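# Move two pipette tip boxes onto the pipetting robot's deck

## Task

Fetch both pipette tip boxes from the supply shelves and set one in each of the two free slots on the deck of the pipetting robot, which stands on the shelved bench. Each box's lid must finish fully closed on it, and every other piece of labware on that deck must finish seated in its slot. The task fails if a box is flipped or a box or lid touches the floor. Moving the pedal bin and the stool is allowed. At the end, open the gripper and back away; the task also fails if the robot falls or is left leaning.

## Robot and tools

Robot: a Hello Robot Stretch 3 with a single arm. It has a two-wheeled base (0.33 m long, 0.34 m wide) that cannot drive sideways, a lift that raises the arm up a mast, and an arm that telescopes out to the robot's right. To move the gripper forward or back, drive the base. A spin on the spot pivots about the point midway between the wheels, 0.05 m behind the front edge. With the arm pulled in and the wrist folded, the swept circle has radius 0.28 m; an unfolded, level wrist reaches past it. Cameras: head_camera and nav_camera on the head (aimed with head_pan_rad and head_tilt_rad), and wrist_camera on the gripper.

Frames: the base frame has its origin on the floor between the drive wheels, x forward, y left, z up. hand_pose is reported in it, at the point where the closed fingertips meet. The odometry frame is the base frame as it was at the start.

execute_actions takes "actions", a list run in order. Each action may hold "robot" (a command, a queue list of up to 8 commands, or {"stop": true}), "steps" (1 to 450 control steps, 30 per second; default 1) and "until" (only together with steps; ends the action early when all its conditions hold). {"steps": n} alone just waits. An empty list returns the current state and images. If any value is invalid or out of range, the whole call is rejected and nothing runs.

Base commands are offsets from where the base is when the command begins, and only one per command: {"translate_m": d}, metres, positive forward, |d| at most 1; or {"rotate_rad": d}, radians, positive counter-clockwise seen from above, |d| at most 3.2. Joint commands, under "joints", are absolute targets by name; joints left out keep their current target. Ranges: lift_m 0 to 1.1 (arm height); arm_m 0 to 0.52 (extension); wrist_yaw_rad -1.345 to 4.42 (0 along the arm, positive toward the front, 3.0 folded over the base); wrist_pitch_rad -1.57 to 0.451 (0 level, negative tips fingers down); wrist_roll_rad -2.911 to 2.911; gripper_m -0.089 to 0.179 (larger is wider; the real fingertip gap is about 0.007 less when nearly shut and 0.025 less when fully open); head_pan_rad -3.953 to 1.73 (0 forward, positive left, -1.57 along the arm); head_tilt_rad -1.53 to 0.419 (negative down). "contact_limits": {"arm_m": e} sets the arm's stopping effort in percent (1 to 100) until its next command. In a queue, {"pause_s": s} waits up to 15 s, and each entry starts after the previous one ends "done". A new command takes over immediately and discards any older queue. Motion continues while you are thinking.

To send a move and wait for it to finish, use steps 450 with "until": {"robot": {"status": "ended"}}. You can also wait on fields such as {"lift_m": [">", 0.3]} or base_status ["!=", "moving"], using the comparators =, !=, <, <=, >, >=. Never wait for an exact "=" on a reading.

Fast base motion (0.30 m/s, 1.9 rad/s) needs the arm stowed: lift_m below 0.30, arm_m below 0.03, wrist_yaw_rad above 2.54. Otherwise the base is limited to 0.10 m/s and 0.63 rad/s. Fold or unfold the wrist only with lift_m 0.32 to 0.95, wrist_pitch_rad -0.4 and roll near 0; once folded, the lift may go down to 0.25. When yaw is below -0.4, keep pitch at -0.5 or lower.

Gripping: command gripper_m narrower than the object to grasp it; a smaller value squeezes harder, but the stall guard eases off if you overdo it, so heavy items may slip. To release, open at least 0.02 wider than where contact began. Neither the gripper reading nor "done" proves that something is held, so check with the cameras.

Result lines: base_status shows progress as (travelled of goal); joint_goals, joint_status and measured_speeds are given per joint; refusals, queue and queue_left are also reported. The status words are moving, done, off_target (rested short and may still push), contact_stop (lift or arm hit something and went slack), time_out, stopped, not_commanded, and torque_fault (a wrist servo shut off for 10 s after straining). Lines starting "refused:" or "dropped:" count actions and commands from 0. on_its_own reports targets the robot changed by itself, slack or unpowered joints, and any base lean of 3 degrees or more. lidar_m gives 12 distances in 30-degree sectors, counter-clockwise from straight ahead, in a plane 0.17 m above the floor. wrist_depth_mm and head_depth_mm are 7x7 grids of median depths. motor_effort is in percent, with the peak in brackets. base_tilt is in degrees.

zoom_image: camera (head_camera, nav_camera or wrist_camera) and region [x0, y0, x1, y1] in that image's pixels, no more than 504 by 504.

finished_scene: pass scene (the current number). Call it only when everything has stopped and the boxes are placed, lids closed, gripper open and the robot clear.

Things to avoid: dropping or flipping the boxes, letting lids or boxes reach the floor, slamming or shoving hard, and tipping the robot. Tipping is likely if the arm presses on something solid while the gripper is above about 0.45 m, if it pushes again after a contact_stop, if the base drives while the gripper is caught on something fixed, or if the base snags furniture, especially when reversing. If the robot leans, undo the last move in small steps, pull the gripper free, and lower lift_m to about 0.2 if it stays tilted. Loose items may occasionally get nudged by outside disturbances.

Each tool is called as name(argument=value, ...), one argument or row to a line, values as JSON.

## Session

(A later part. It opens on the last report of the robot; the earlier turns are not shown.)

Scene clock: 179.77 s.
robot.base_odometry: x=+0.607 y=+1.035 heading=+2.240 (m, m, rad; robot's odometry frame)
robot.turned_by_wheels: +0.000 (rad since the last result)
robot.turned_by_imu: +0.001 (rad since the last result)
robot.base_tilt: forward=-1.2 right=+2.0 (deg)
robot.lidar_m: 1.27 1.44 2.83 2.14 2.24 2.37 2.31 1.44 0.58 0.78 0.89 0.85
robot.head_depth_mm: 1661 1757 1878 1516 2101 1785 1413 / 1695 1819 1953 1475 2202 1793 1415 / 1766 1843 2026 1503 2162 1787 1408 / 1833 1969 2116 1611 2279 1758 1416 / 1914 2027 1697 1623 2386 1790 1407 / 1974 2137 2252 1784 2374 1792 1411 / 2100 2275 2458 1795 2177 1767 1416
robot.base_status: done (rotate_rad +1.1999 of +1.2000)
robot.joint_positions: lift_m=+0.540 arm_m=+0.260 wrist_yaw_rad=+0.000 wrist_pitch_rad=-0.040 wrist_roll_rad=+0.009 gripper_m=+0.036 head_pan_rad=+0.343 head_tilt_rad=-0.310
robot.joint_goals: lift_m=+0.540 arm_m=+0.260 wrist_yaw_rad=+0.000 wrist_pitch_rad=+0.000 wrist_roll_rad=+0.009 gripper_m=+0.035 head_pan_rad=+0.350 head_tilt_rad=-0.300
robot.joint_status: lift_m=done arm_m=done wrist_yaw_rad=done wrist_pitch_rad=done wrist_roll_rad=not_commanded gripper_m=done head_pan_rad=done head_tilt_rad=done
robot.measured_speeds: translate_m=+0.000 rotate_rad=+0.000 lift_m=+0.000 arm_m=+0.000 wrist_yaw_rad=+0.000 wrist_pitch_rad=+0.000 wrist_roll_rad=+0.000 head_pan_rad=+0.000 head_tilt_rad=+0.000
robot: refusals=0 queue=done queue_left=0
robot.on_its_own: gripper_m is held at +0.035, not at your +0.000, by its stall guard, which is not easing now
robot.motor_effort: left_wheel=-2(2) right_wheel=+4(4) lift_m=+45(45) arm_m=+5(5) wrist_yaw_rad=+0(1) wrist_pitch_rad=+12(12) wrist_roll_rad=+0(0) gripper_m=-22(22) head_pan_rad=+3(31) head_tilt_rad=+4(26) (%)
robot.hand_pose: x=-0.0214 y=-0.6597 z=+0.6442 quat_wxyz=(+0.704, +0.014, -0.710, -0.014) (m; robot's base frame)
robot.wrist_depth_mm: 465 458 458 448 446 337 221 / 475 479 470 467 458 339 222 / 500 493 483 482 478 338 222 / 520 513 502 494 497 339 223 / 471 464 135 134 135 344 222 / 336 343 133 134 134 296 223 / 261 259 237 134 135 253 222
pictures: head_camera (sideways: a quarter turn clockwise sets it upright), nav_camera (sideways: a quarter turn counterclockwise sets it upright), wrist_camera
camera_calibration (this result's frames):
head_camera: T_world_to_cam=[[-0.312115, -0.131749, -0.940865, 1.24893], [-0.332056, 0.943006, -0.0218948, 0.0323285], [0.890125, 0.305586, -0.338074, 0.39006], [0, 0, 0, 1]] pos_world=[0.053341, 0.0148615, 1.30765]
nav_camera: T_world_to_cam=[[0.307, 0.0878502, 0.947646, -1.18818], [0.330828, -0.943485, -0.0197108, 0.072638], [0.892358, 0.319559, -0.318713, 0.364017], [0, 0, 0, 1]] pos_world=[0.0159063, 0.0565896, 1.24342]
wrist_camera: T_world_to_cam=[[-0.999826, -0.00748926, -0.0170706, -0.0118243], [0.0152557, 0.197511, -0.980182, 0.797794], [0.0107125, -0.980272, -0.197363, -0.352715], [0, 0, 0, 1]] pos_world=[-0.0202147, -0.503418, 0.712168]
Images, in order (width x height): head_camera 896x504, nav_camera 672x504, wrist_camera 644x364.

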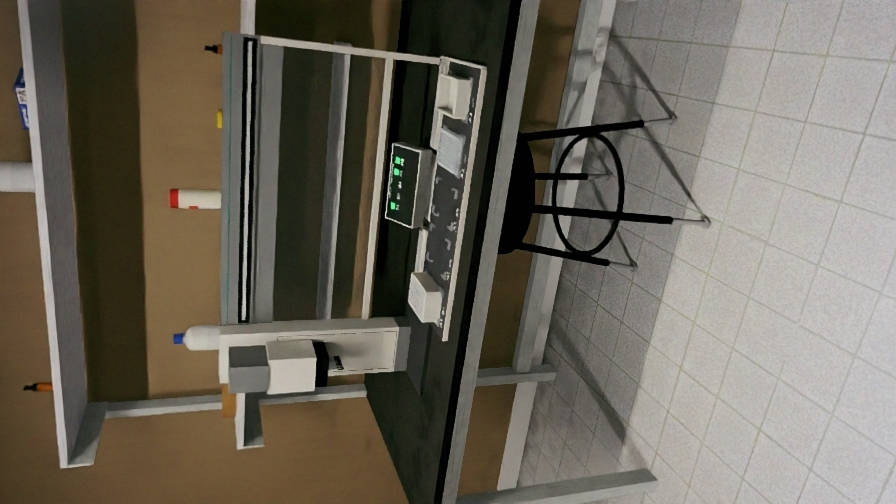

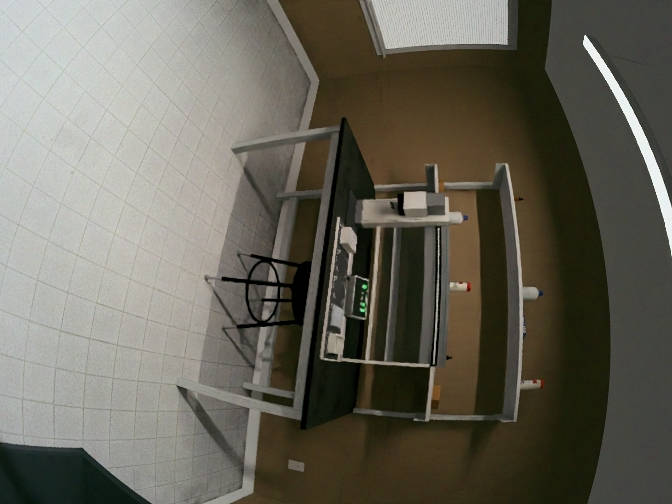

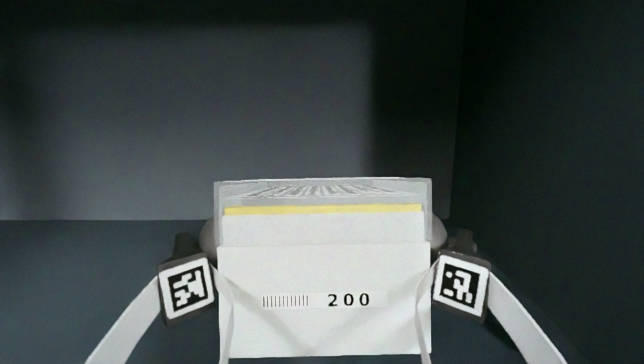

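execute_actions(
  actions=[
    {"robot": [{"joints": {"wrist_pitch_rad": 0.12}}, {"joints": {"wrist_pitch_rad": 0.25}}, {"pause_s": 0.5}], "steps": 450, "until": {"robot": {"status": "ended"}}},
  ],
)

Scene clock: 199.27 s.
robot.base_odometry: x=+0.607 y=+1.035 heading=+2.240 (m, m, rad; robot's odometry frame)
robot.turned_by_wheels: +0.000 (rad since the last result)
robot.turned_by_imu: +0.001 (rad since the last result)
robot.base_tilt: forward=-0.9 right=+2.0 (deg)
robot.lidar_m: 1.27 1.44 2.83 2.14 2.25 2.36 2.32 1.43 0.58 0.78 0.88 0.85
robot.head_depth_mm: 1652 1745 1878 1526 2125 1798 1404 / 1695 1817 1952 1478 2202 1773 1402 / 1789 1880 1988 1482 2170 1794 1411 / 1844 1954 2122 1608 2305 1748 1413 / 1927 2000 1714 1632 2409 1778 1415 / 1997 2127 2257 1797 2406 1784 1401 / 2116 2279 2486 1792 2164 1773 1418
robot.base_status: done (rotate_rad +1.1999 of +1.2000)
robot.joint_positions: lift_m=+0.540 arm_m=+0.260 wrist_yaw_rad=+0.000 wrist_pitch_rad=+0.208 wrist_roll_rad=+0.009 gripper_m=+0.036 head_pan_rad=+0.343 head_tilt_rad=-0.310
robot.joint_goals: lift_m=+0.540 arm_m=+0.260 wrist_yaw_rad=+0.000 wrist_pitch_rad=+0.250 wrist_roll_rad=+0.009 gripper_m=+0.035 head_pan_rad=+0.350 head_tilt_rad=-0.300
robot.joint_status: lift_m=done arm_m=done wrist_yaw_rad=done wrist_pitch_rad=done wrist_roll_rad=not_commanded gripper_m=done head_pan_rad=done head_tilt_rad=done
robot.measured_speeds: translate_m=+0.000 rotate_rad=+0.000 lift_m=+0.000 arm_m=+0.000 wrist_yaw_rad=+0.000 wrist_pitch_rad=+0.000 wrist_roll_rad=+0.000 head_pan_rad=+0.000 head_tilt_rad=+0.000
robot: refusals=0 queue=done queue_left=0
robot.on_its_own: gripper_m is held at +0.035, not at your +0.000, by its stall guard, which is not easing now
robot.motor_effort: left_wheel=-2(2) right_wheel=+3(4) lift_m=+45(45) arm_m=+5(5) wrist_yaw_rad=+0(0) wrist_pitch_rad=+13(13) wrist_roll_rad=+0(0) gripper_m=-22(22) head_pan_rad=+3(3) head_tilt_rad=+4(5) (%)
robot.hand_pose: x=-0.0214 y=-0.6603 z=+0.7079 quat_wxyz=(+0.700, -0.073, -0.706, +0.074) (m; robot's base frame)
robot.wrist_depth_mm: 447 451 466 458 466 336 218 / 518 506 512 503 494 336 221 / 520 510 507 496 489 339 221 / 516 515 500 501 489 343 222 / 510 509 134 135 135 341 222 / 509 508 134 134 134 297 225 / 453 443 390 134 134 378 224
pictures: head_camera (sideways: a quarter turn clockwise sets it upright), nav_camera (sideways: a quarter turn counterclockwise sets it upright), wrist_camera
camera_calibration (this result's frames):
head_camera: T_world_to_cam=[[-0.312112, -0.131753, -0.940865, 1.24893], [-0.33207, 0.943001, -0.0218948, 0.0323285], [0.890121, 0.305599, -0.338073, 0.390059], [0, 0, 0, 1]] pos_world=[0.0533408, 0.0148622, 1.30765]
nav_camera: T_world_to_cam=[[0.306998, 0.0878546, 0.947646, -1.18818], [0.330842, -0.94348, -0.0197108, 0.0726379], [0.892354, 0.319573, -0.318713, 0.364016], [0, 0, 0, 1]] pos_world=[0.0159055, 0.0565897, 1.24342]
wrist_camera: T_world_to_cam=[[-0.999824, -0.0116482, -0.0147039, -0.0151126], [0.0152591, -0.0490998, -0.998677, 0.710563], [0.0109108, -0.998726, 0.0492689, -0.527505], [0, 0, 0, 1]] pos_world=[-0.020197, -0.492121, 0.73539]
Images, in order (width x height): head_camera 896x504, nav_camera 672x504, wrist_camera 644x364.

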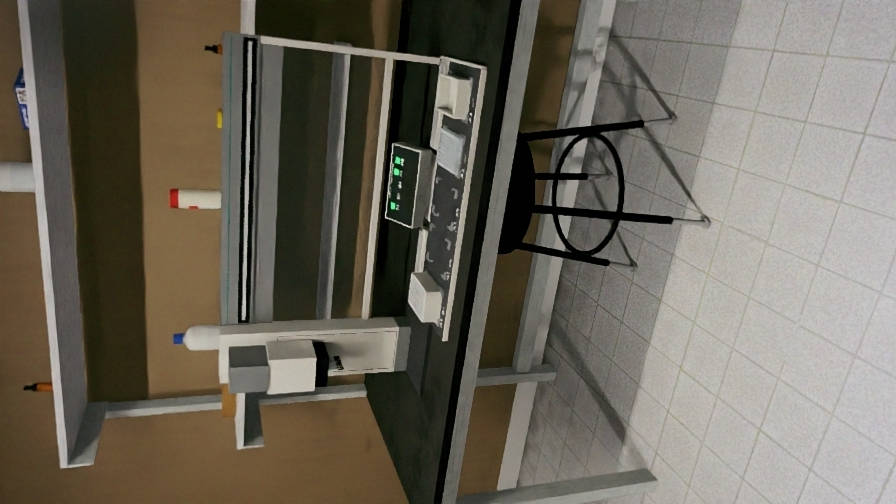

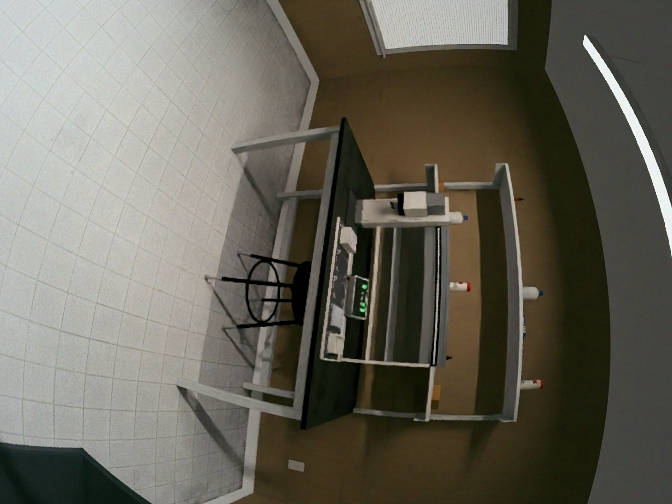

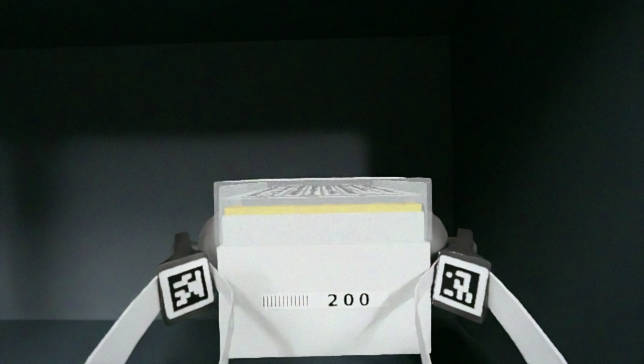

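execute_actions(
  actions=[
    {"robot": [{"joints": {"arm_m": 0.0}}, {"base": {"rotate_rad": 0.576}, "joints": {"lift_m": 0.76}}], "steps": 450, "until": {"robot": {"status": "ended"}}},
    {"robot": {"base": {"translate_m": 0.954}, "joints": {"head_pan_rad": -1.57, "head_tilt_rad": -0.75}}, "steps": 150},
  ],
)

Scene clock: 229.37 s.
robot.base_odometry: x=+0.165 y=+1.184 heading=+2.816 (m, m, rad; robot's odometry frame)
robot.turned_by_wheels: +0.576 (rad since the last result)
robot.turned_by_imu: +0.582 (rad since the last result)
robot.base_tilt: forward=-0.2 right=+2.3 (deg)
robot.lidar_m: 1.30 2.53 1.89 2.00 2.74 2.69 1.72 1.00 0.85 0.85 0.98 1.00
robot.head_depth_mm: 710 794 1192 1097 1414 1319 - / 1199 1332 1031 1179 1422 1344 - / 1284 1456 1674 503 1553 - 1088 / 1362 1562 1781 499 1552 1264 1111 / 1472 1713 2065 1805 1510 1286 1128 / 1586 1884 2194 1816 1513 1289 1130 / 1724 1931 2110 1816 1471 1304 1128
robot.base_status: moving (translate_m +0.4669 of +0.9540)
robot.joint_positions: lift_m=+0.760 arm_m=+0.000 wrist_yaw_rad=+0.000 wrist_pitch_rad=+0.210 wrist_roll_rad=+0.009 gripper_m=+0.036 head_pan_rad=-1.563 head_tilt_rad=-0.740
robot.joint_goals: lift_m=+0.760 arm_m=+0.000 wrist_yaw_rad=+0.000 wrist_pitch_rad=+0.250 wrist_roll_rad=+0.009 gripper_m=+0.035 head_pan_rad=-1.570 head_tilt_rad=-0.750
robot.joint_status: lift_m=done arm_m=done wrist_yaw_rad=done wrist_pitch_rad=done wrist_roll_rad=not_commanded gripper_m=done head_pan_rad=done head_tilt_rad=done
robot.measured_speeds: translate_m=+0.100 rotate_rad=+0.000 lift_m=+0.000 arm_m=+0.000 wrist_yaw_rad=+0.000 wrist_pitch_rad=+0.000 wrist_roll_rad=+0.000 head_pan_rad=+0.000 head_tilt_rad=+0.000
robot: refusals=0 queue=running queue_left=0
robot.on_its_own: gripper_m is held at +0.035, not at your +0.000, by its stall guard, which is not easing now
robot.motor_effort: left_wheel=+0(8) right_wheel=+7(7) lift_m=+45(46) arm_m=-6(4) wrist_yaw_rad=+0(0) wrist_pitch_rad=+12(12) wrist_roll_rad=+0(0) gripper_m=-22(22) head_pan_rad=-2(28) head_tilt_rad=-3(24) (%)
robot.hand_pose: x=-0.0214 y=-0.4010 z=+0.9284 quat_wxyz=(+0.700, -0.074, -0.706, +0.074) (m; robot's base frame)
robot.wrist_depth_mm: - - - - - 876 803 / - - - - - 893 817 / - - - - - 877 809 / - - - - - 639 705 / - - 134 135 135 910 806 / 664 - 133 133 134 873 797 / 608 - - 134 135 800 783
pictures: head_camera (sideways: a quarter turn clockwise sets it upright), nav_camera (sideways: a quarter turn counterclockwise sets it upright), wrist_camera
camera_calibration (this result's frames):
head_camera: T_world_to_cam=[[-0.0247737, 0.699969, -0.713744, 0.951016], [0.999677, 0.013308, -0.0216471, 0.02387], [-0.00565377, -0.714049, -0.700073, 0.866511], [0, 0, 0, 1]] pos_world=[0.00459696, -0.0472678, 1.28592]
nav_camera: T_world_to_cam=[[-0.0149701, -0.685333, 0.728076, -0.899881], [-0.999864, 0.0052576, -0.0156094, 0.0754056], [0.00686971, -0.728211, -0.685319, 0.846412], [0, 0, 0, 1]] pos_world=[0.0561095, -0.000747644, 1.23642]
wrist_camera: T_world_to_cam=[[-0.999825, -0.0116264, -0.0146833, -0.00887292], [0.0152588, -0.0510657, -0.998579, 0.94263], [0.0108601, -0.998628, 0.0512342, -0.28113], [0, 0, 0, 1]] pos_world=[-0.0202016, -0.232712, 0.955563]
Images, in order (width x height): head_camera 896x504, nav_camera 672x504, wrist_camera 644x364.

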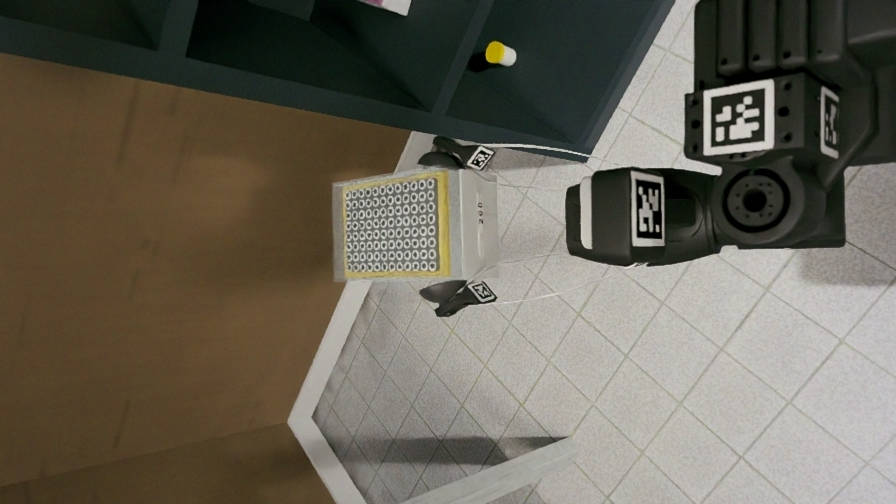

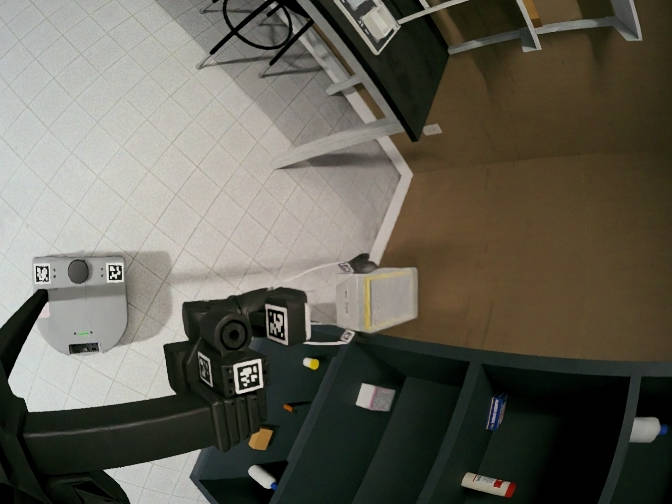

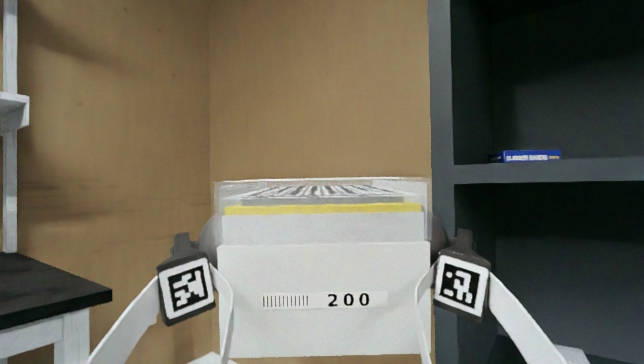

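execute_actions(
  actions=[
    {"steps": 450, "until": {"robot": {"status": "ended"}}},
    {"robot": {"base": {"rotate_rad": 0.955}}, "steps": 450, "until": {"robot": {"status": "ended"}}},
  ],
)

Scene clock: 237.80 s.
robot.base_odometry: x=-0.296 y=+1.340 heading=-2.513 (m, m, rad; robot's odometry frame)
robot.turned_by_wheels: +0.955 (rad since the last result)
robot.turned_by_imu: +0.963 (rad since the last result)
robot.base_tilt: forward=-1.0 right=+2.1 (deg)
robot.lidar_m: 2.20 1.73 2.25 3.08 2.26 1.45 1.09 0.85 0.86 0.60 1.16 0.83
robot.head_depth_mm: 1049 1167 863 714 1468 1340 - / 1043 1165 814 712 1410 1344 - / 1049 1174 810 502 1110 - 1088 / 1045 1172 916 500 1321 1260 1111 / 1049 1166 922 696 1443 1293 1130 / 1046 1171 897 710 1453 1293 1136 / 1030 744 817 732 1446 1297 1131
robot.base_status: done (rotate_rad +0.9549 of +0.9550)
robot.joint_positions: lift_m=+0.760 arm_m=+0.000 wrist_yaw_rad=+0.000 wrist_pitch_rad=+0.210 wrist_roll_rad=+0.009 gripper_m=+0.036 head_pan_rad=-1.563 head_tilt_rad=-0.740
robot.joint_goals: lift_m=+0.760 arm_m=+0.000 wrist_yaw_rad=+0.000 wrist_pitch_rad=+0.250 wrist_roll_rad=+0.009 gripper_m=+0.035 head_pan_rad=-1.570 head_tilt_rad=-0.750
robot.joint_status: lift_m=done arm_m=done wrist_yaw_rad=done wrist_pitch_rad=done wrist_roll_rad=not_commanded gripper_m=done head_pan_rad=done head_tilt_rad=done
robot.measured_speeds: translate_m=+0.000 rotate_rad=+0.000 lift_m=+0.000 arm_m=+0.000 wrist_yaw_rad=+0.000 wrist_pitch_rad=+0.000 wrist_roll_rad=+0.000 head_pan_rad=+0.000 head_tilt_rad=+0.000
robot: refusals=0 queue=done queue_left=0
robot.on_its_own: gripper_m is held at +0.035, not at your +0.000, by its stall guard, which is not easing now
robot.motor_effort: left_wheel=-2(7) right_wheel=+3(9) lift_m=+45(45) arm_m=-6(6) wrist_yaw_rad=+0(0) wrist_pitch_rad=+12(12) wrist_roll_rad=+0(0) gripper_m=-22(22) head_pan_rad=-3(2) head_tilt_rad=-2(2) (%)
robot.hand_pose: x=-0.0214 y=-0.4010 z=+0.9284 quat_wxyz=(+0.700, -0.074, -0.706, +0.074) (m; robot's base frame)
robot.wrist_depth_mm: 404 506 543 549 556 545 - / 405 506 562 721 733 767 758 / 406 500 - - - - 970 / - 501 - - - - 986 / - 496 134 135 135 978 982 / 559 495 133 134 133 674 576 / 407 378 303 134 135 393 371
pictures: head_camera (sideways: a quarter turn clockwise sets it upright), nav_camera (sideways: a quarter turn counterclockwise sets it upright), wrist_camera
camera_calibration (this result's frames):
head_camera: T_world_to_cam=[[-0.0246236, 0.700004, -0.713714, 0.950977], [0.99968, 0.0130942, -0.0216469, 0.0238697], [-0.00580738, -0.714019, -0.700103, 0.866551], [0, 0, 0, 1]] pos_world=[0.0045868, -0.0472668, 1.28592]
nav_camera: T_world_to_cam=[[-0.0151171, -0.68536, 0.728047, -0.899842], [-0.999863, 0.00547304, -0.0156089, 0.0754049], [0.00671306, -0.728184, -0.685349, 0.846453], [0, 0, 0, 1]] pos_world=[0.0561093, -0.000755636, 1.23642]
wrist_camera: T_world_to_cam=[[-0.999825, -0.0116273, -0.0146872, -0.00886961], [0.0152628, -0.0510659, -0.998579, 0.94263], [0.0108607, -0.998628, 0.0512344, -0.281132], [0, 0, 0, 1]] pos_world=[-0.0202019, -0.232713, 0.955563]
Images, in order (width x height): head_camera 896x504, nav_camera 672x504, wrist_camera 644x364.

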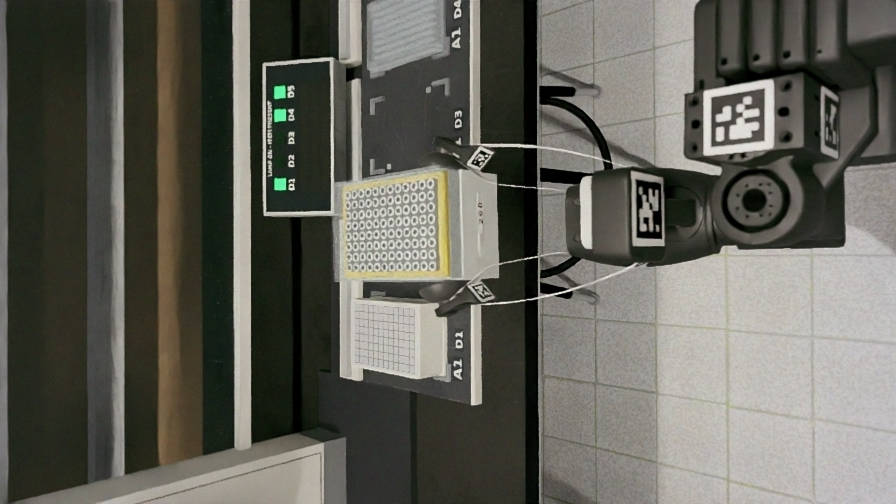

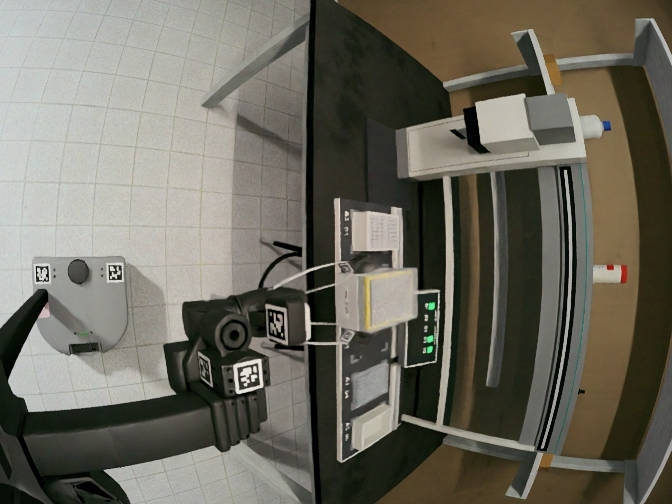

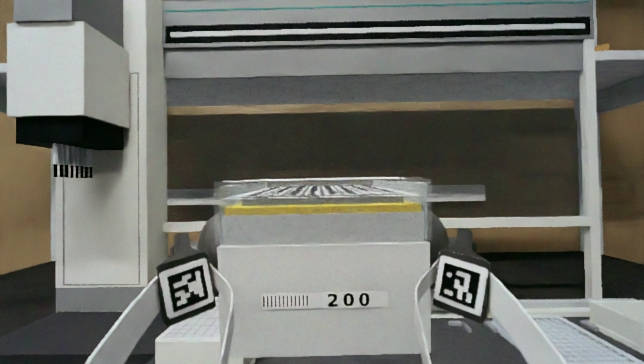

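zoom_image(
  camera="head_camera",
  region=[320, 0, 560, 200],
)

zoom_image(
  camera="head_camera",
  region=[320, 240, 560, 440],
)

Region (320, 0, 560, 200) of head_camera's 896x504 image, scaled by 2.100, with more detail than that image has.

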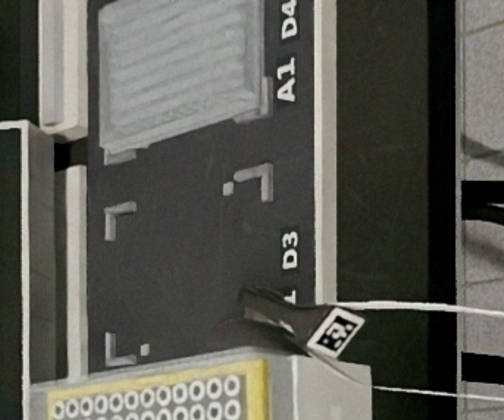

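Region (320, 240, 560, 440) of head_camera's 896x504 image, scaled by 2.100, with more detail than that image has.

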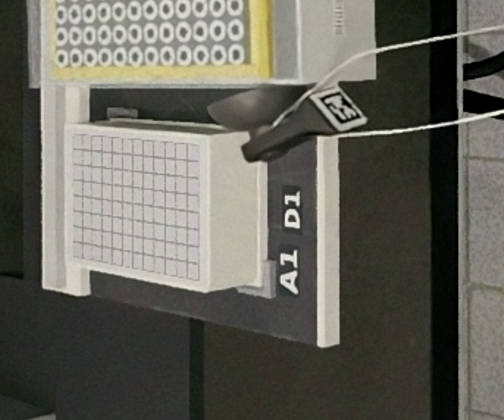

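execute_actions(
  actions=[
    {"robot": {"base": {"translate_m": 0.010}, "joints": {"wrist_yaw_rad": -0.06, "arm_m": 0.16, "lift_m": 0.73}}, "steps": 450, "until": {"robot": {"status": "ended"}}},
  ],
)

Scene clock: 278.83 s.
robot.base_odometry: x=-0.304 y=+1.334 heading=-2.513 (m, m, rad; robot's odometry frame)
robot.turned_by_wheels: +0.000 (rad since the last result)
robot.turned_by_imu: +0.001 (rad since the last result)
robot.base_tilt: forward=-1.1 right=+2.0 (deg)
robot.lidar_m: 2.19 1.72 2.24 3.09 2.27 1.46 1.10 0.86 0.87 0.60 1.17 0.82
robot.head_depth_mm: 1050 1169 864 714 1465 - - / 1044 1162 810 721 - 1265 1126 / 1043 1162 673 736 - 1286 1129 / 1040 1168 673 714 1406 1291 1129 / 1051 1164 914 696 1450 1280 1134 / 1042 1173 890 710 1433 1292 1132 / 1022 731 807 733 1442 1291 1132
robot.base_status: done (translate_m +0.0100 of +0.0100)
robot.joint_positions: lift_m=+0.730 arm_m=+0.160 wrist_yaw_rad=-0.060 wrist_pitch_rad=+0.211 wrist_roll_rad=+0.009 gripper_m=+0.036 head_pan_rad=-1.563 head_tilt_rad=-0.740
robot.joint_goals: lift_m=+0.730 arm_m=+0.160 wrist_yaw_rad=-0.060 wrist_pitch_rad=+0.250 wrist_roll_rad=+0.009 gripper_m=+0.035 head_pan_rad=-1.570 head_tilt_rad=-0.750
robot.joint_status: lift_m=done arm_m=done wrist_yaw_rad=done wrist_pitch_rad=done wrist_roll_rad=not_commanded gripper_m=done head_pan_rad=done head_tilt_rad=done
robot.measured_speeds: translate_m=+0.000 rotate_rad=+0.000 lift_m=+0.000 arm_m=+0.000 wrist_yaw_rad=+0.000 wrist_pitch_rad=+0.000 wrist_roll_rad=+0.000 head_pan_rad=+0.000 head_tilt_rad=+0.000
robot: refusals=0 queue=done queue_left=0
robot.on_its_own: gripper_m is held at +0.035, not at your +0.000, by its stall guard, which is not easing now
robot.motor_effort: left_wheel=-2(5) right_wheel=+4(10) lift_m=+32(44) arm_m=+5(5) wrist_yaw_rad=-1(3) wrist_pitch_rad=+12(12) wrist_roll_rad=+0(0) gripper_m=-22(22) head_pan_rad=-2(2) head_tilt_rad=-3(3) (%)
robot.hand_pose: x=-0.0366 y=-0.5598 z=+0.8989 quat_wxyz=(+0.702, -0.095, -0.704, +0.053) (m; robot's base frame)
robot.wrist_depth_mm: 351 549 553 567 574 572 568 / 350 814 820 836 839 848 785 / 351 826 842 847 854 865 857 / 351 804 828 760 832 861 892 / 350 801 134 135 135 760 793 / 344 599 133 133 134 337 526 / 322 244 238 134 135 321 312
pictures: head_camera (sideways: a quarter turn clockwise sets it upright), nav_camera (sideways: a quarter turn counterclockwise sets it upright), wrist_camera
camera_calibration (this result's frames):
head_camera: T_world_to_cam=[[-0.0245788, 0.700018, -0.713702, 0.950961], [0.999681, 0.0130306, -0.0216468, 0.0238696], [-0.00585318, -0.714006, -0.700115, 0.866567], [0, 0, 0, 1]] pos_world=[0.00458377, -0.0472664, 1.28592]
nav_camera: T_world_to_cam=[[-0.0151608, -0.685372, 0.728036, -0.899827], [-0.999863, 0.00553731, -0.0156086, 0.0754046], [0.00666636, -0.728173, -0.685361, 0.846469], [0, 0, 0, 1]] pos_world=[0.0561093, -0.000757725, 1.23642]
wrist_camera: T_world_to_cam=[[-0.998741, 0.0479703, -0.0146854, 0.00701939], [0.0121852, -0.0520029, -0.998573, 0.904648], [-0.0486655, -0.997494, 0.0513529, -0.439722], [0, 0, 0, 1]] pos_world=[-0.0254121, -0.391913, 0.92604]
Images, in order (width x height): head_camera 896x504, nav_camera 672x504, wrist_camera 644x364.

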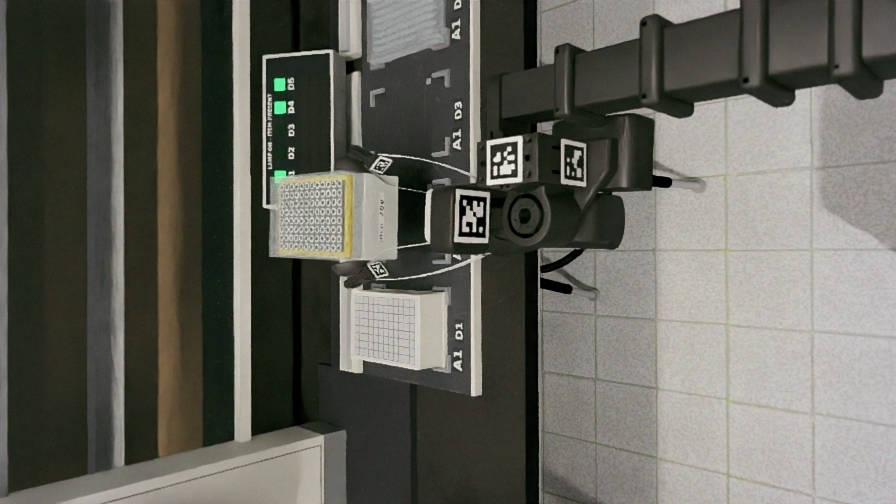

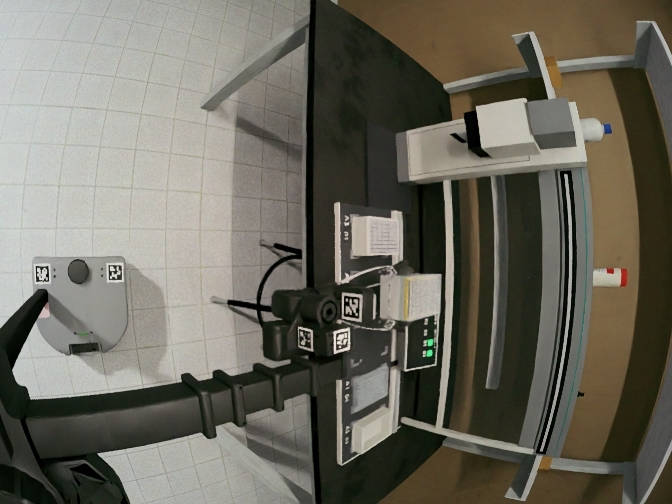

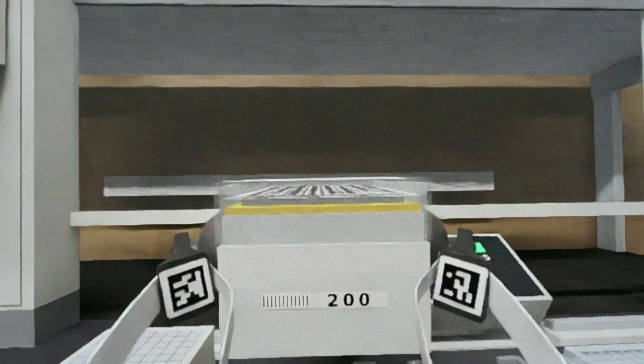

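zoom_image(
  camera="head_camera",
  region=[250, 130, 490, 310],
)

Region (250, 130, 490, 310) of head_camera's 896x504 image, scaled by 2.100, with more detail than that image has; it fills the top 378 rows of this view, and the rest is white.

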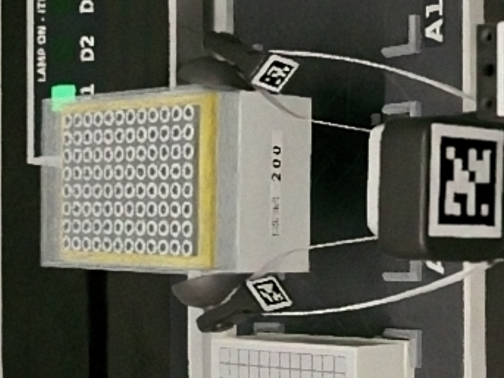

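execute_actions(
  actions=[
    {"robot": {"joints": {"lift_m": 0.695}}, "steps": 450, "until": {"robot": {"status": "ended"}}},
  ],
)

zoom_image(
  camera="head_camera",
  region=[270, 130, 510, 310],
)

Scene clock: 291.63 s.
robot.base_odometry: x=-0.304 y=+1.334 heading=-2.513 (m, m, rad; robot's odometry frame)
robot.turned_by_wheels: +0.000 (rad since the last result)
robot.turned_by_imu: +0.001 (rad since the last result)
robot.base_tilt: forward=-1.1 right=+1.9 (deg)
robot.lidar_m: 2.19 1.71 2.23 3.11 2.27 1.46 1.10 0.86 0.87 0.60 1.17 0.83
robot.head_depth_mm: 1049 1170 862 711 1469 1306 - / 1038 1173 816 715 - 1262 1133 / 1046 1167 810 696 - 1270 1126 / 1044 1160 916 700 1444 1295 1135 / 1044 1165 920 695 1447 1297 1124 / 1041 1171 893 711 1453 1295 1128 / 1026 728 807 733 1455 1292 1129
robot.base_status: done (translate_m +0.0100 of +0.0100)
robot.joint_positions: lift_m=+0.695 arm_m=+0.160 wrist_yaw_rad=-0.060 wrist_pitch_rad=+0.211 wrist_roll_rad=+0.009 gripper_m=+0.036 head_pan_rad=-1.563 head_tilt_rad=-0.740
robot.joint_goals: lift_m=+0.695 arm_m=+0.160 wrist_yaw_rad=-0.060 wrist_pitch_rad=+0.250 wrist_roll_rad=+0.009 gripper_m=+0.035 head_pan_rad=-1.570 head_tilt_rad=-0.750
robot.joint_status: lift_m=done arm_m=done wrist_yaw_rad=done wrist_pitch_rad=done wrist_roll_rad=not_commanded gripper_m=done head_pan_rad=done head_tilt_rad=done
robot.measured_speeds: translate_m=+0.000 rotate_rad=+0.000 lift_m=+0.000 arm_m=+0.000 wrist_yaw_rad=+0.000 wrist_pitch_rad=+0.000 wrist_roll_rad=+0.000 head_pan_rad=+0.000 head_tilt_rad=+0.000
robot: refusals=0 queue=done queue_left=0
robot.on_its_own: gripper_m is held at +0.035, not at your +0.000, by its stall guard, which is not easing now
robot.motor_effort: left_wheel=-2(2) right_wheel=+3(4) lift_m=+32(32) arm_m=+5(5) wrist_yaw_rad=+0(1) wrist_pitch_rad=+12(12) wrist_roll_rad=+0(0) gripper_m=-22(22) head_pan_rad=-2(2) head_tilt_rad=-2(4) (%)
robot.hand_pose: x=-0.0366 y=-0.5598 z=+0.8639 quat_wxyz=(+0.702, -0.095, -0.704, +0.053) (m; robot's base frame)
robot.wrist_depth_mm: 349 619 626 626 637 631 638 / 352 841 850 840 859 878 866 / 354 833 836 861 877 872 873 / 351 711 753 390 763 872 862 / 350 821 134 135 135 364 797 / 336 464 133 134 134 325 328 / 168 179 211 134 135 250 249
pictures: head_camera (sideways: a quarter turn clockwise sets it upright), nav_camera (sideways: a quarter turn counterclockwise sets it upright), wrist_camera
camera_calibration (this result's frames):
head_camera: T_world_to_cam=[[-0.024579, 0.700018, -0.713702, 0.950961], [0.999681, 0.0130308, -0.0216468, 0.0238696], [-0.00585301, -0.714006, -0.700115, 0.866567], [0, 0, 0, 1]] pos_world=[0.00458378, -0.0472664, 1.28592]
nav_camera: T_world_to_cam=[[-0.0151607, -0.685372, 0.728036, -0.899827], [-0.999863, 0.00553707, -0.0156086, 0.0754046], [0.00666653, -0.728172, -0.685362, 0.846469], [0, 0, 0, 1]] pos_world=[0.0561093, -0.00075771, 1.23642]
wrist_camera: T_world_to_cam=[[-0.998741, 0.0479705, -0.0146855, 0.00650552], [0.0121851, -0.0520054, -0.998572, 0.869694], [-0.0486657, -0.997494, 0.0513554, -0.437928], [0, 0, 0, 1]] pos_world=[-0.0254121, -0.391914, 0.891038]
Images, in order (width x height): head_camera 896x504, nav_camera 672x504, wrist_camera 644x364.

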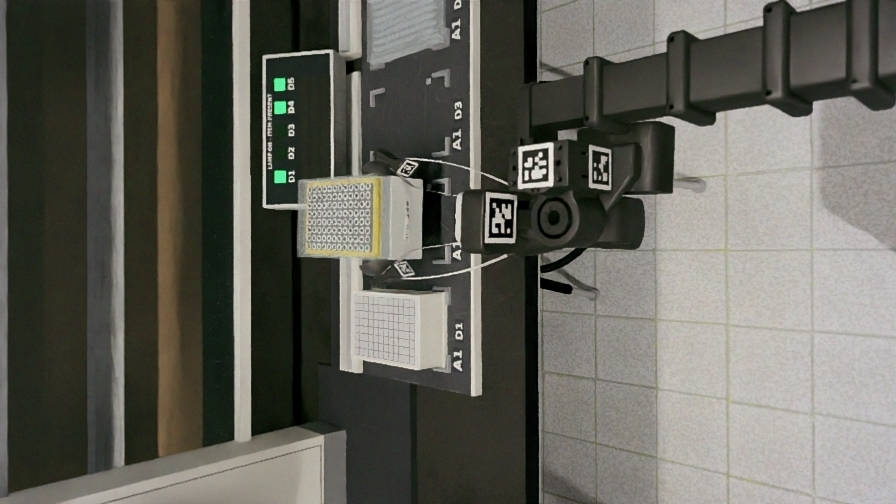

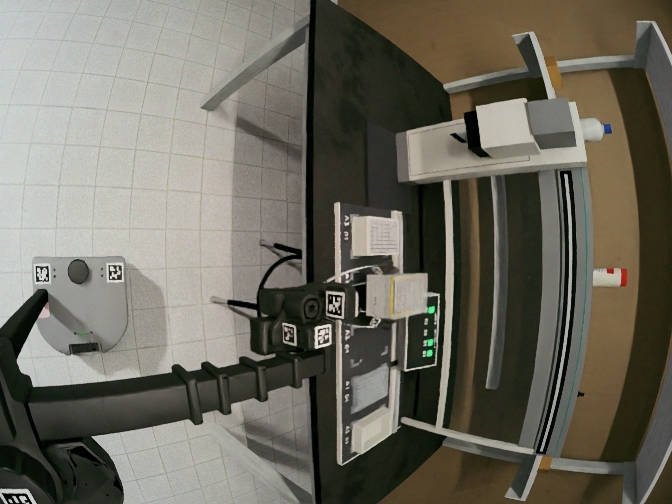

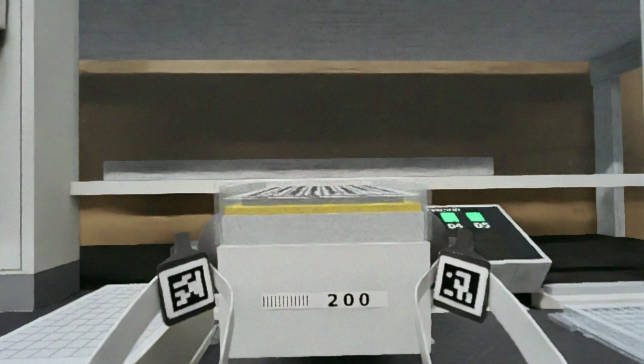

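Region (270, 130, 510, 310) of head_camera's 896x504 image, scaled by 2.100, with more detail than that image has; it fills the top 378 rows of this view, and the rest is white.

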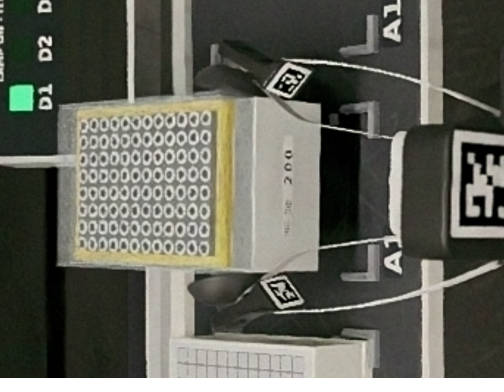

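execute_actions(
  actions=[
    {"robot": [{"joints": {"lift_m": 0.70, "arm_m": 0.171}}, {"joints": {"wrist_pitch_rad": 0.15}}], "steps": 450, "until": {"robot": {"status": "ended"}}},
  ],
)

zoom_image(
  camera="head_camera",
  region=[270, 130, 510, 310],
)

Scene clock: 302.20 s.
robot.base_odometry: x=-0.304 y=+1.334 heading=-2.513 (m, m, rad; robot's odometry frame)
robot.turned_by_wheels: +0.000 (rad since the last result)
robot.turned_by_imu: +0.001 (rad since the last result)
robot.base_tilt: forward=-0.9 right=+2.0 (deg)
robot.lidar_m: 2.19 1.72 2.24 3.10 2.27 1.46 1.10 0.86 0.87 0.60 1.17 0.82
robot.head_depth_mm: 1047 1161 864 711 1480 1301 - / 1046 1171 811 717 - 1269 1124 / 1038 1167 809 693 - 1268 1128 / 1049 1171 887 693 1439 1292 1128 / 1051 1172 917 696 1435 1288 1130 / 1040 1167 894 709 1443 1300 1132 / 1023 731 806 732 1448 1300 1128
robot.base_status: done (translate_m +0.0100 of +0.0100)
robot.joint_positions: lift_m=+0.700 arm_m=+0.171 wrist_yaw_rad=-0.060 wrist_pitch_rad=+0.120 wrist_roll_rad=+0.009 gripper_m=+0.036 head_pan_rad=-1.563 head_tilt_rad=-0.740
robot.joint_goals: lift_m=+0.700 arm_m=+0.171 wrist_yaw_rad=-0.060 wrist_pitch_rad=+0.150 wrist_roll_rad=+0.009 gripper_m=+0.035 head_pan_rad=-1.570 head_tilt_rad=-0.750
robot.joint_status: lift_m=done arm_m=done wrist_yaw_rad=done wrist_pitch_rad=done wrist_roll_rad=not_commanded gripper_m=done head_pan_rad=done head_tilt_rad=done
robot.measured_speeds: translate_m=+0.000 rotate_rad=+0.000 lift_m=+0.000 arm_m=+0.000 wrist_yaw_rad=+0.000 wrist_pitch_rad=+0.000 wrist_roll_rad=+0.000 head_pan_rad=+0.000 head_tilt_rad=+0.000
robot: refusals=0 queue=done queue_left=0
robot.on_its_own: gripper_m is held at +0.035, not at your +0.000, by its stall guard, which is not easing now
robot.motor_effort: left_wheel=-2(2) right_wheel=+4(3) lift_m=+45(47) arm_m=+5(5) wrist_yaw_rad=-1(1) wrist_pitch_rad=+9(12) wrist_roll_rad=+1(0) gripper_m=-22(22) head_pan_rad=-3(2) head_tilt_rad=-4(3) (%)
robot.hand_pose: x=-0.0367 y=-0.5725 z=+0.8451 quat_wxyz=(+0.704, -0.063, -0.707, +0.021) (m; robot's base frame)
robot.wrist_depth_mm: 648 771 793 789 808 821 770 / 360 788 805 796 827 831 847 / 355 731 740 746 763 822 844 / 361 802 820 807 360 844 865 / 356 557 135 134 134 312 509 / 188 194 133 134 134 300 278 / 132 158 186 134 134 204 201
pictures: head_camera (sideways: a quarter turn clockwise sets it upright), nav_camera (sideways: a quarter turn counterclockwise sets it upright), wrist_camera
camera_calibration (this result's frames):
head_camera: T_world_to_cam=[[-0.0245788, 0.700018, -0.713702, 0.950961], [0.999681, 0.0130306, -0.0216468, 0.0238696], [-0.00585318, -0.714007, -0.700115, 0.866567], [0, 0, 0, 1]] pos_world=[0.00458377, -0.0472664, 1.28592]
nav_camera: T_world_to_cam=[[-0.0151608, -0.685371, 0.728036, -0.899827], [-0.999863, 0.00553731, -0.0156086, 0.0754046], [0.00666636, -0.728173, -0.685361, 0.846469], [0, 0, 0, 1]] pos_world=[0.0561093, -0.000757729, 1.23642]
wrist_camera: T_world_to_cam=[[-0.998655, 0.0494201, -0.0156747, 0.00838875], [0.0175937, 0.0386375, -0.999098, 0.902816], [-0.0487699, -0.99803, -0.0394551, -0.373168], [0, 0, 0, 1]] pos_world=[-0.0257058, -0.40773, 0.88741]
Images, in order (width x height): head_camera 896x504, nav_camera 672x504, wrist_camera 644x364.

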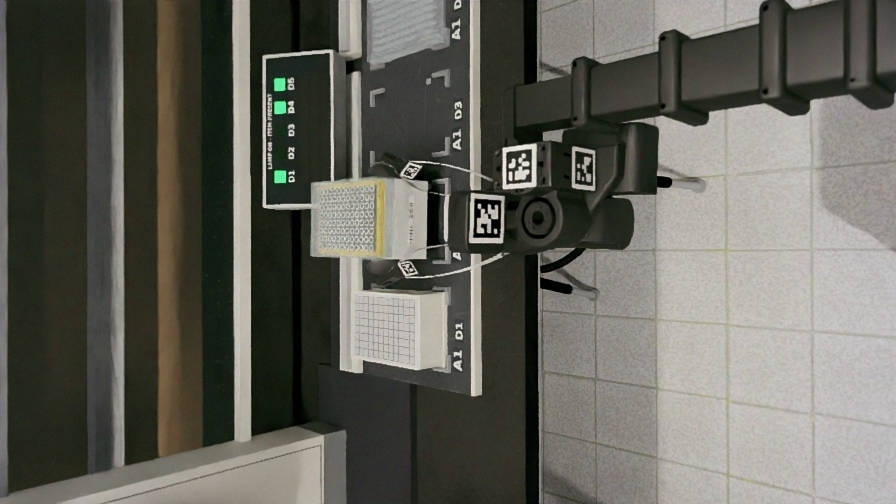

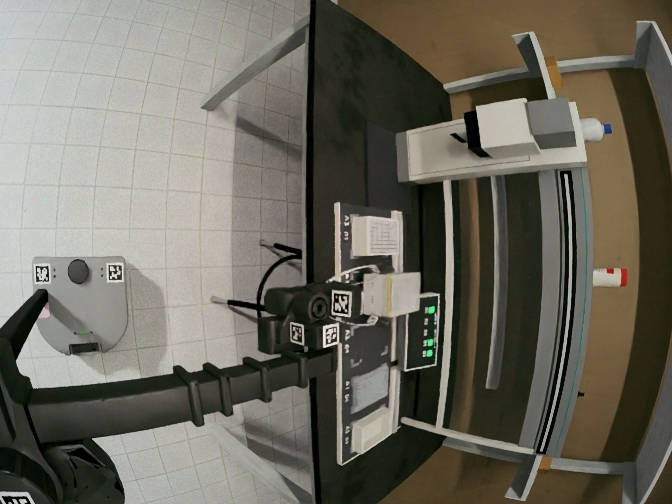

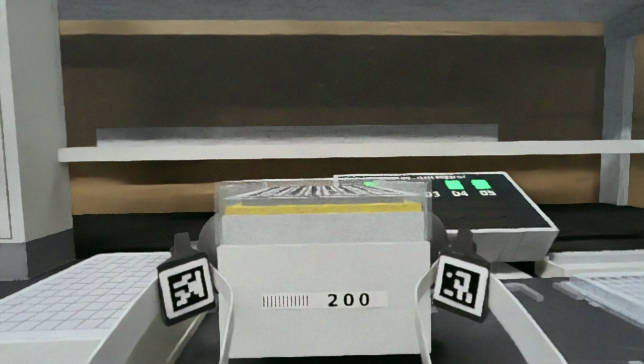

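Region (270, 130, 510, 310) of head_camera's 896x504 image, scaled by 2.100, with more detail than that image has; it fills the top 378 rows of this view, and the rest is white.

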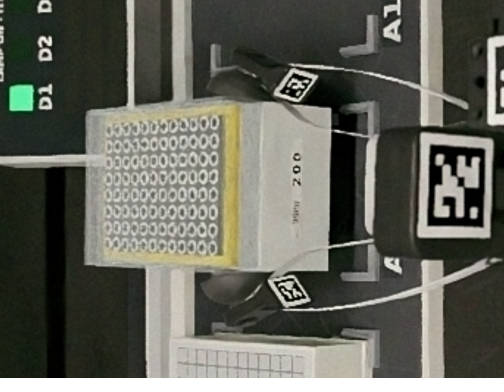

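execute_actions(
  actions=[
    {"robot": [{"joints": {"lift_m": 0.684}}, {"joints": {"lift_m": 0.674}}], "steps": 450, "until": {"robot": {"status": "ended"}}},
  ],
)

zoom_image(
  camera="head_camera",
  region=[270, 130, 510, 310],
)

Scene clock: 311.03 s.
robot.base_odometry: x=-0.304 y=+1.334 heading=-2.513 (m, m, rad; robot's odometry frame)
robot.turned_by_wheels: +0.000 (rad since the last result)
robot.turned_by_imu: +0.001 (rad since the last result)
robot.base_tilt: forward=-1.0 right=+2.1 (deg)
robot.lidar_m: 2.19 1.72 2.24 3.09 2.27 1.46 1.10 0.86 0.87 0.60 1.16 0.82
robot.head_depth_mm: 1046 1162 862 714 1465 1303 - / 1048 1168 810 712 655 - 1133 / 1044 1171 809 696 - 1269 1130 / 1047 1161 913 695 1421 1291 1132 / 1049 1165 915 695 1435 1292 1130 / 1045 1161 893 711 1438 1299 1133 / 1022 729 811 728 1448 1289 1132
robot.base_status: done (translate_m +0.0100 of +0.0100)
robot.joint_positions: lift_m=+0.674 arm_m=+0.171 wrist_yaw_rad=-0.060 wrist_pitch_rad=+0.121 wrist_roll_rad=+0.009 gripper_m=+0.036 head_pan_rad=-1.563 head_tilt_rad=-0.740
robot.joint_goals: lift_m=+0.674 arm_m=+0.171 wrist_yaw_rad=-0.060 wrist_pitch_rad=+0.150 wrist_roll_rad=+0.009 gripper_m=+0.035 head_pan_rad=-1.570 head_tilt_rad=-0.750
robot.joint_status: lift_m=done arm_m=done wrist_yaw_rad=done wrist_pitch_rad=done wrist_roll_rad=not_commanded gripper_m=done head_pan_rad=done head_tilt_rad=done
robot.measured_speeds: translate_m=+0.000 rotate_rad=+0.000 lift_m=+0.000 arm_m=+0.000 wrist_yaw_rad=+0.000 wrist_pitch_rad=+0.000 wrist_roll_rad=+0.000 head_pan_rad=+0.000 head_tilt_rad=+0.000
robot: refusals=0 queue=done queue_left=0
robot.on_its_own: gripper_m is held at +0.035, not at your +0.000, by its stall guard, which is not easing now
robot.motor_effort: left_wheel=-3(2) right_wheel=+4(4) lift_m=+31(44) arm_m=+5(5) wrist_yaw_rad=-1(1) wrist_pitch_rad=+9(10) wrist_roll_rad=+0(0) gripper_m=-22(22) head_pan_rad=-3(2) head_tilt_rad=-4(3) (%)
robot.hand_pose: x=-0.0367 y=-0.5724 z=+0.8201 quat_wxyz=(+0.704, -0.064, -0.707, +0.022) (m; robot's base frame)
robot.wrist_depth_mm: 721 781 794 830 821 806 811 / 361 797 787 814 808 845 836 / 356 797 775 819 828 835 821 / 359 820 813 230 327 332 854 / 316 207 134 134 134 312 317 / 130 137 133 134 134 231 218 / 131 146 145 135 136 155 157
pictures: head_camera (sideways: a quarter turn clockwise sets it upright), nav_camera (sideways: a quarter turn counterclockwise sets it upright), wrist_camera
camera_calibration (this result's frames):
head_camera: T_world_to_cam=[[-0.0245789, 0.700018, -0.713702, 0.950961], [0.999681, 0.0130307, -0.0216468, 0.0238696], [-0.0058531, -0.714007, -0.700115, 0.866567], [0, 0, 0, 1]] pos_world=[0.00458378, -0.0472664, 1.28592]
nav_camera: T_world_to_cam=[[-0.0151608, -0.685371, 0.728036, -0.899827], [-0.999863, 0.00553719, -0.0156086, 0.0754046], [0.00666644, -0.728173, -0.685361, 0.846469], [0, 0, 0, 1]] pos_world=[0.0561093, -0.000757731, 1.23642]
wrist_camera: T_world_to_cam=[[-0.998656, 0.0494012, -0.0156515, 0.00796434], [0.0174848, 0.0368984, -0.999166, 0.876841], [-0.0487824, -0.998097, -0.0377126, -0.375612], [0, 0, 0, 1]] pos_world=[-0.025701, -0.407645, 0.862069]
Images, in order (width x height): head_camera 896x504, nav_camera 672x504, wrist_camera 644x364.

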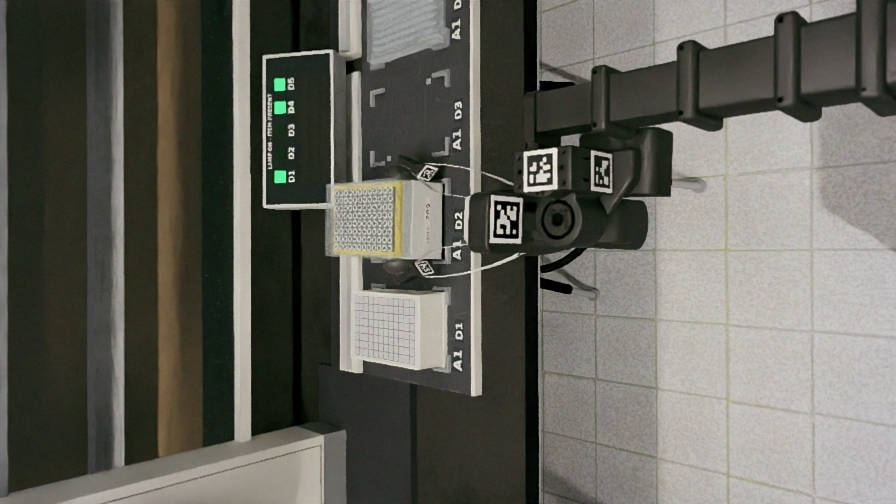

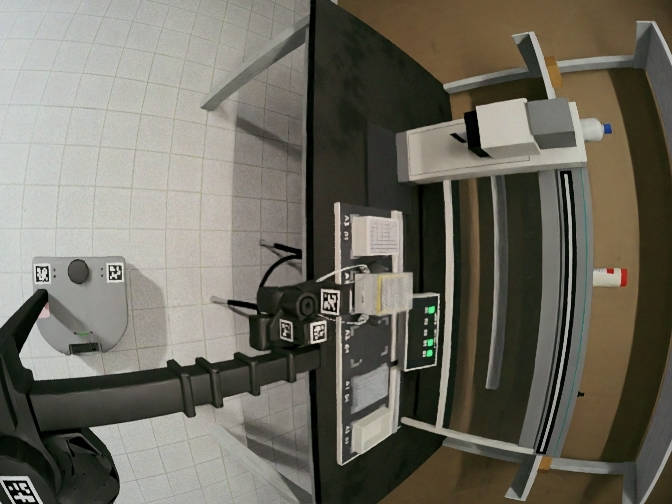

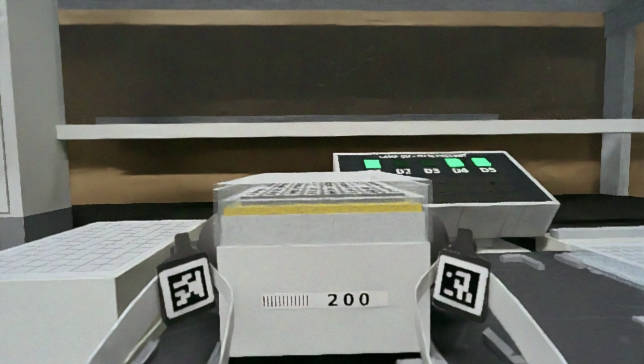

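Region (270, 130, 510, 310) of head_camera's 896x504 image, scaled by 2.100, with more detail than that image has; it fills the top 378 rows of this view, and the rest is white.

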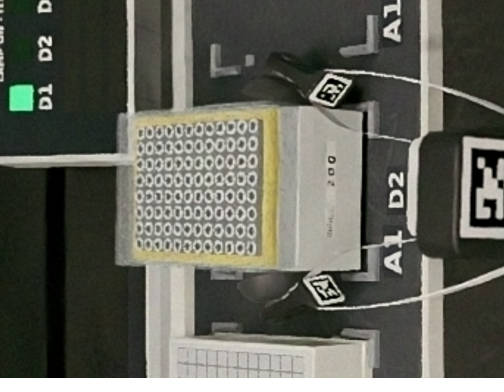

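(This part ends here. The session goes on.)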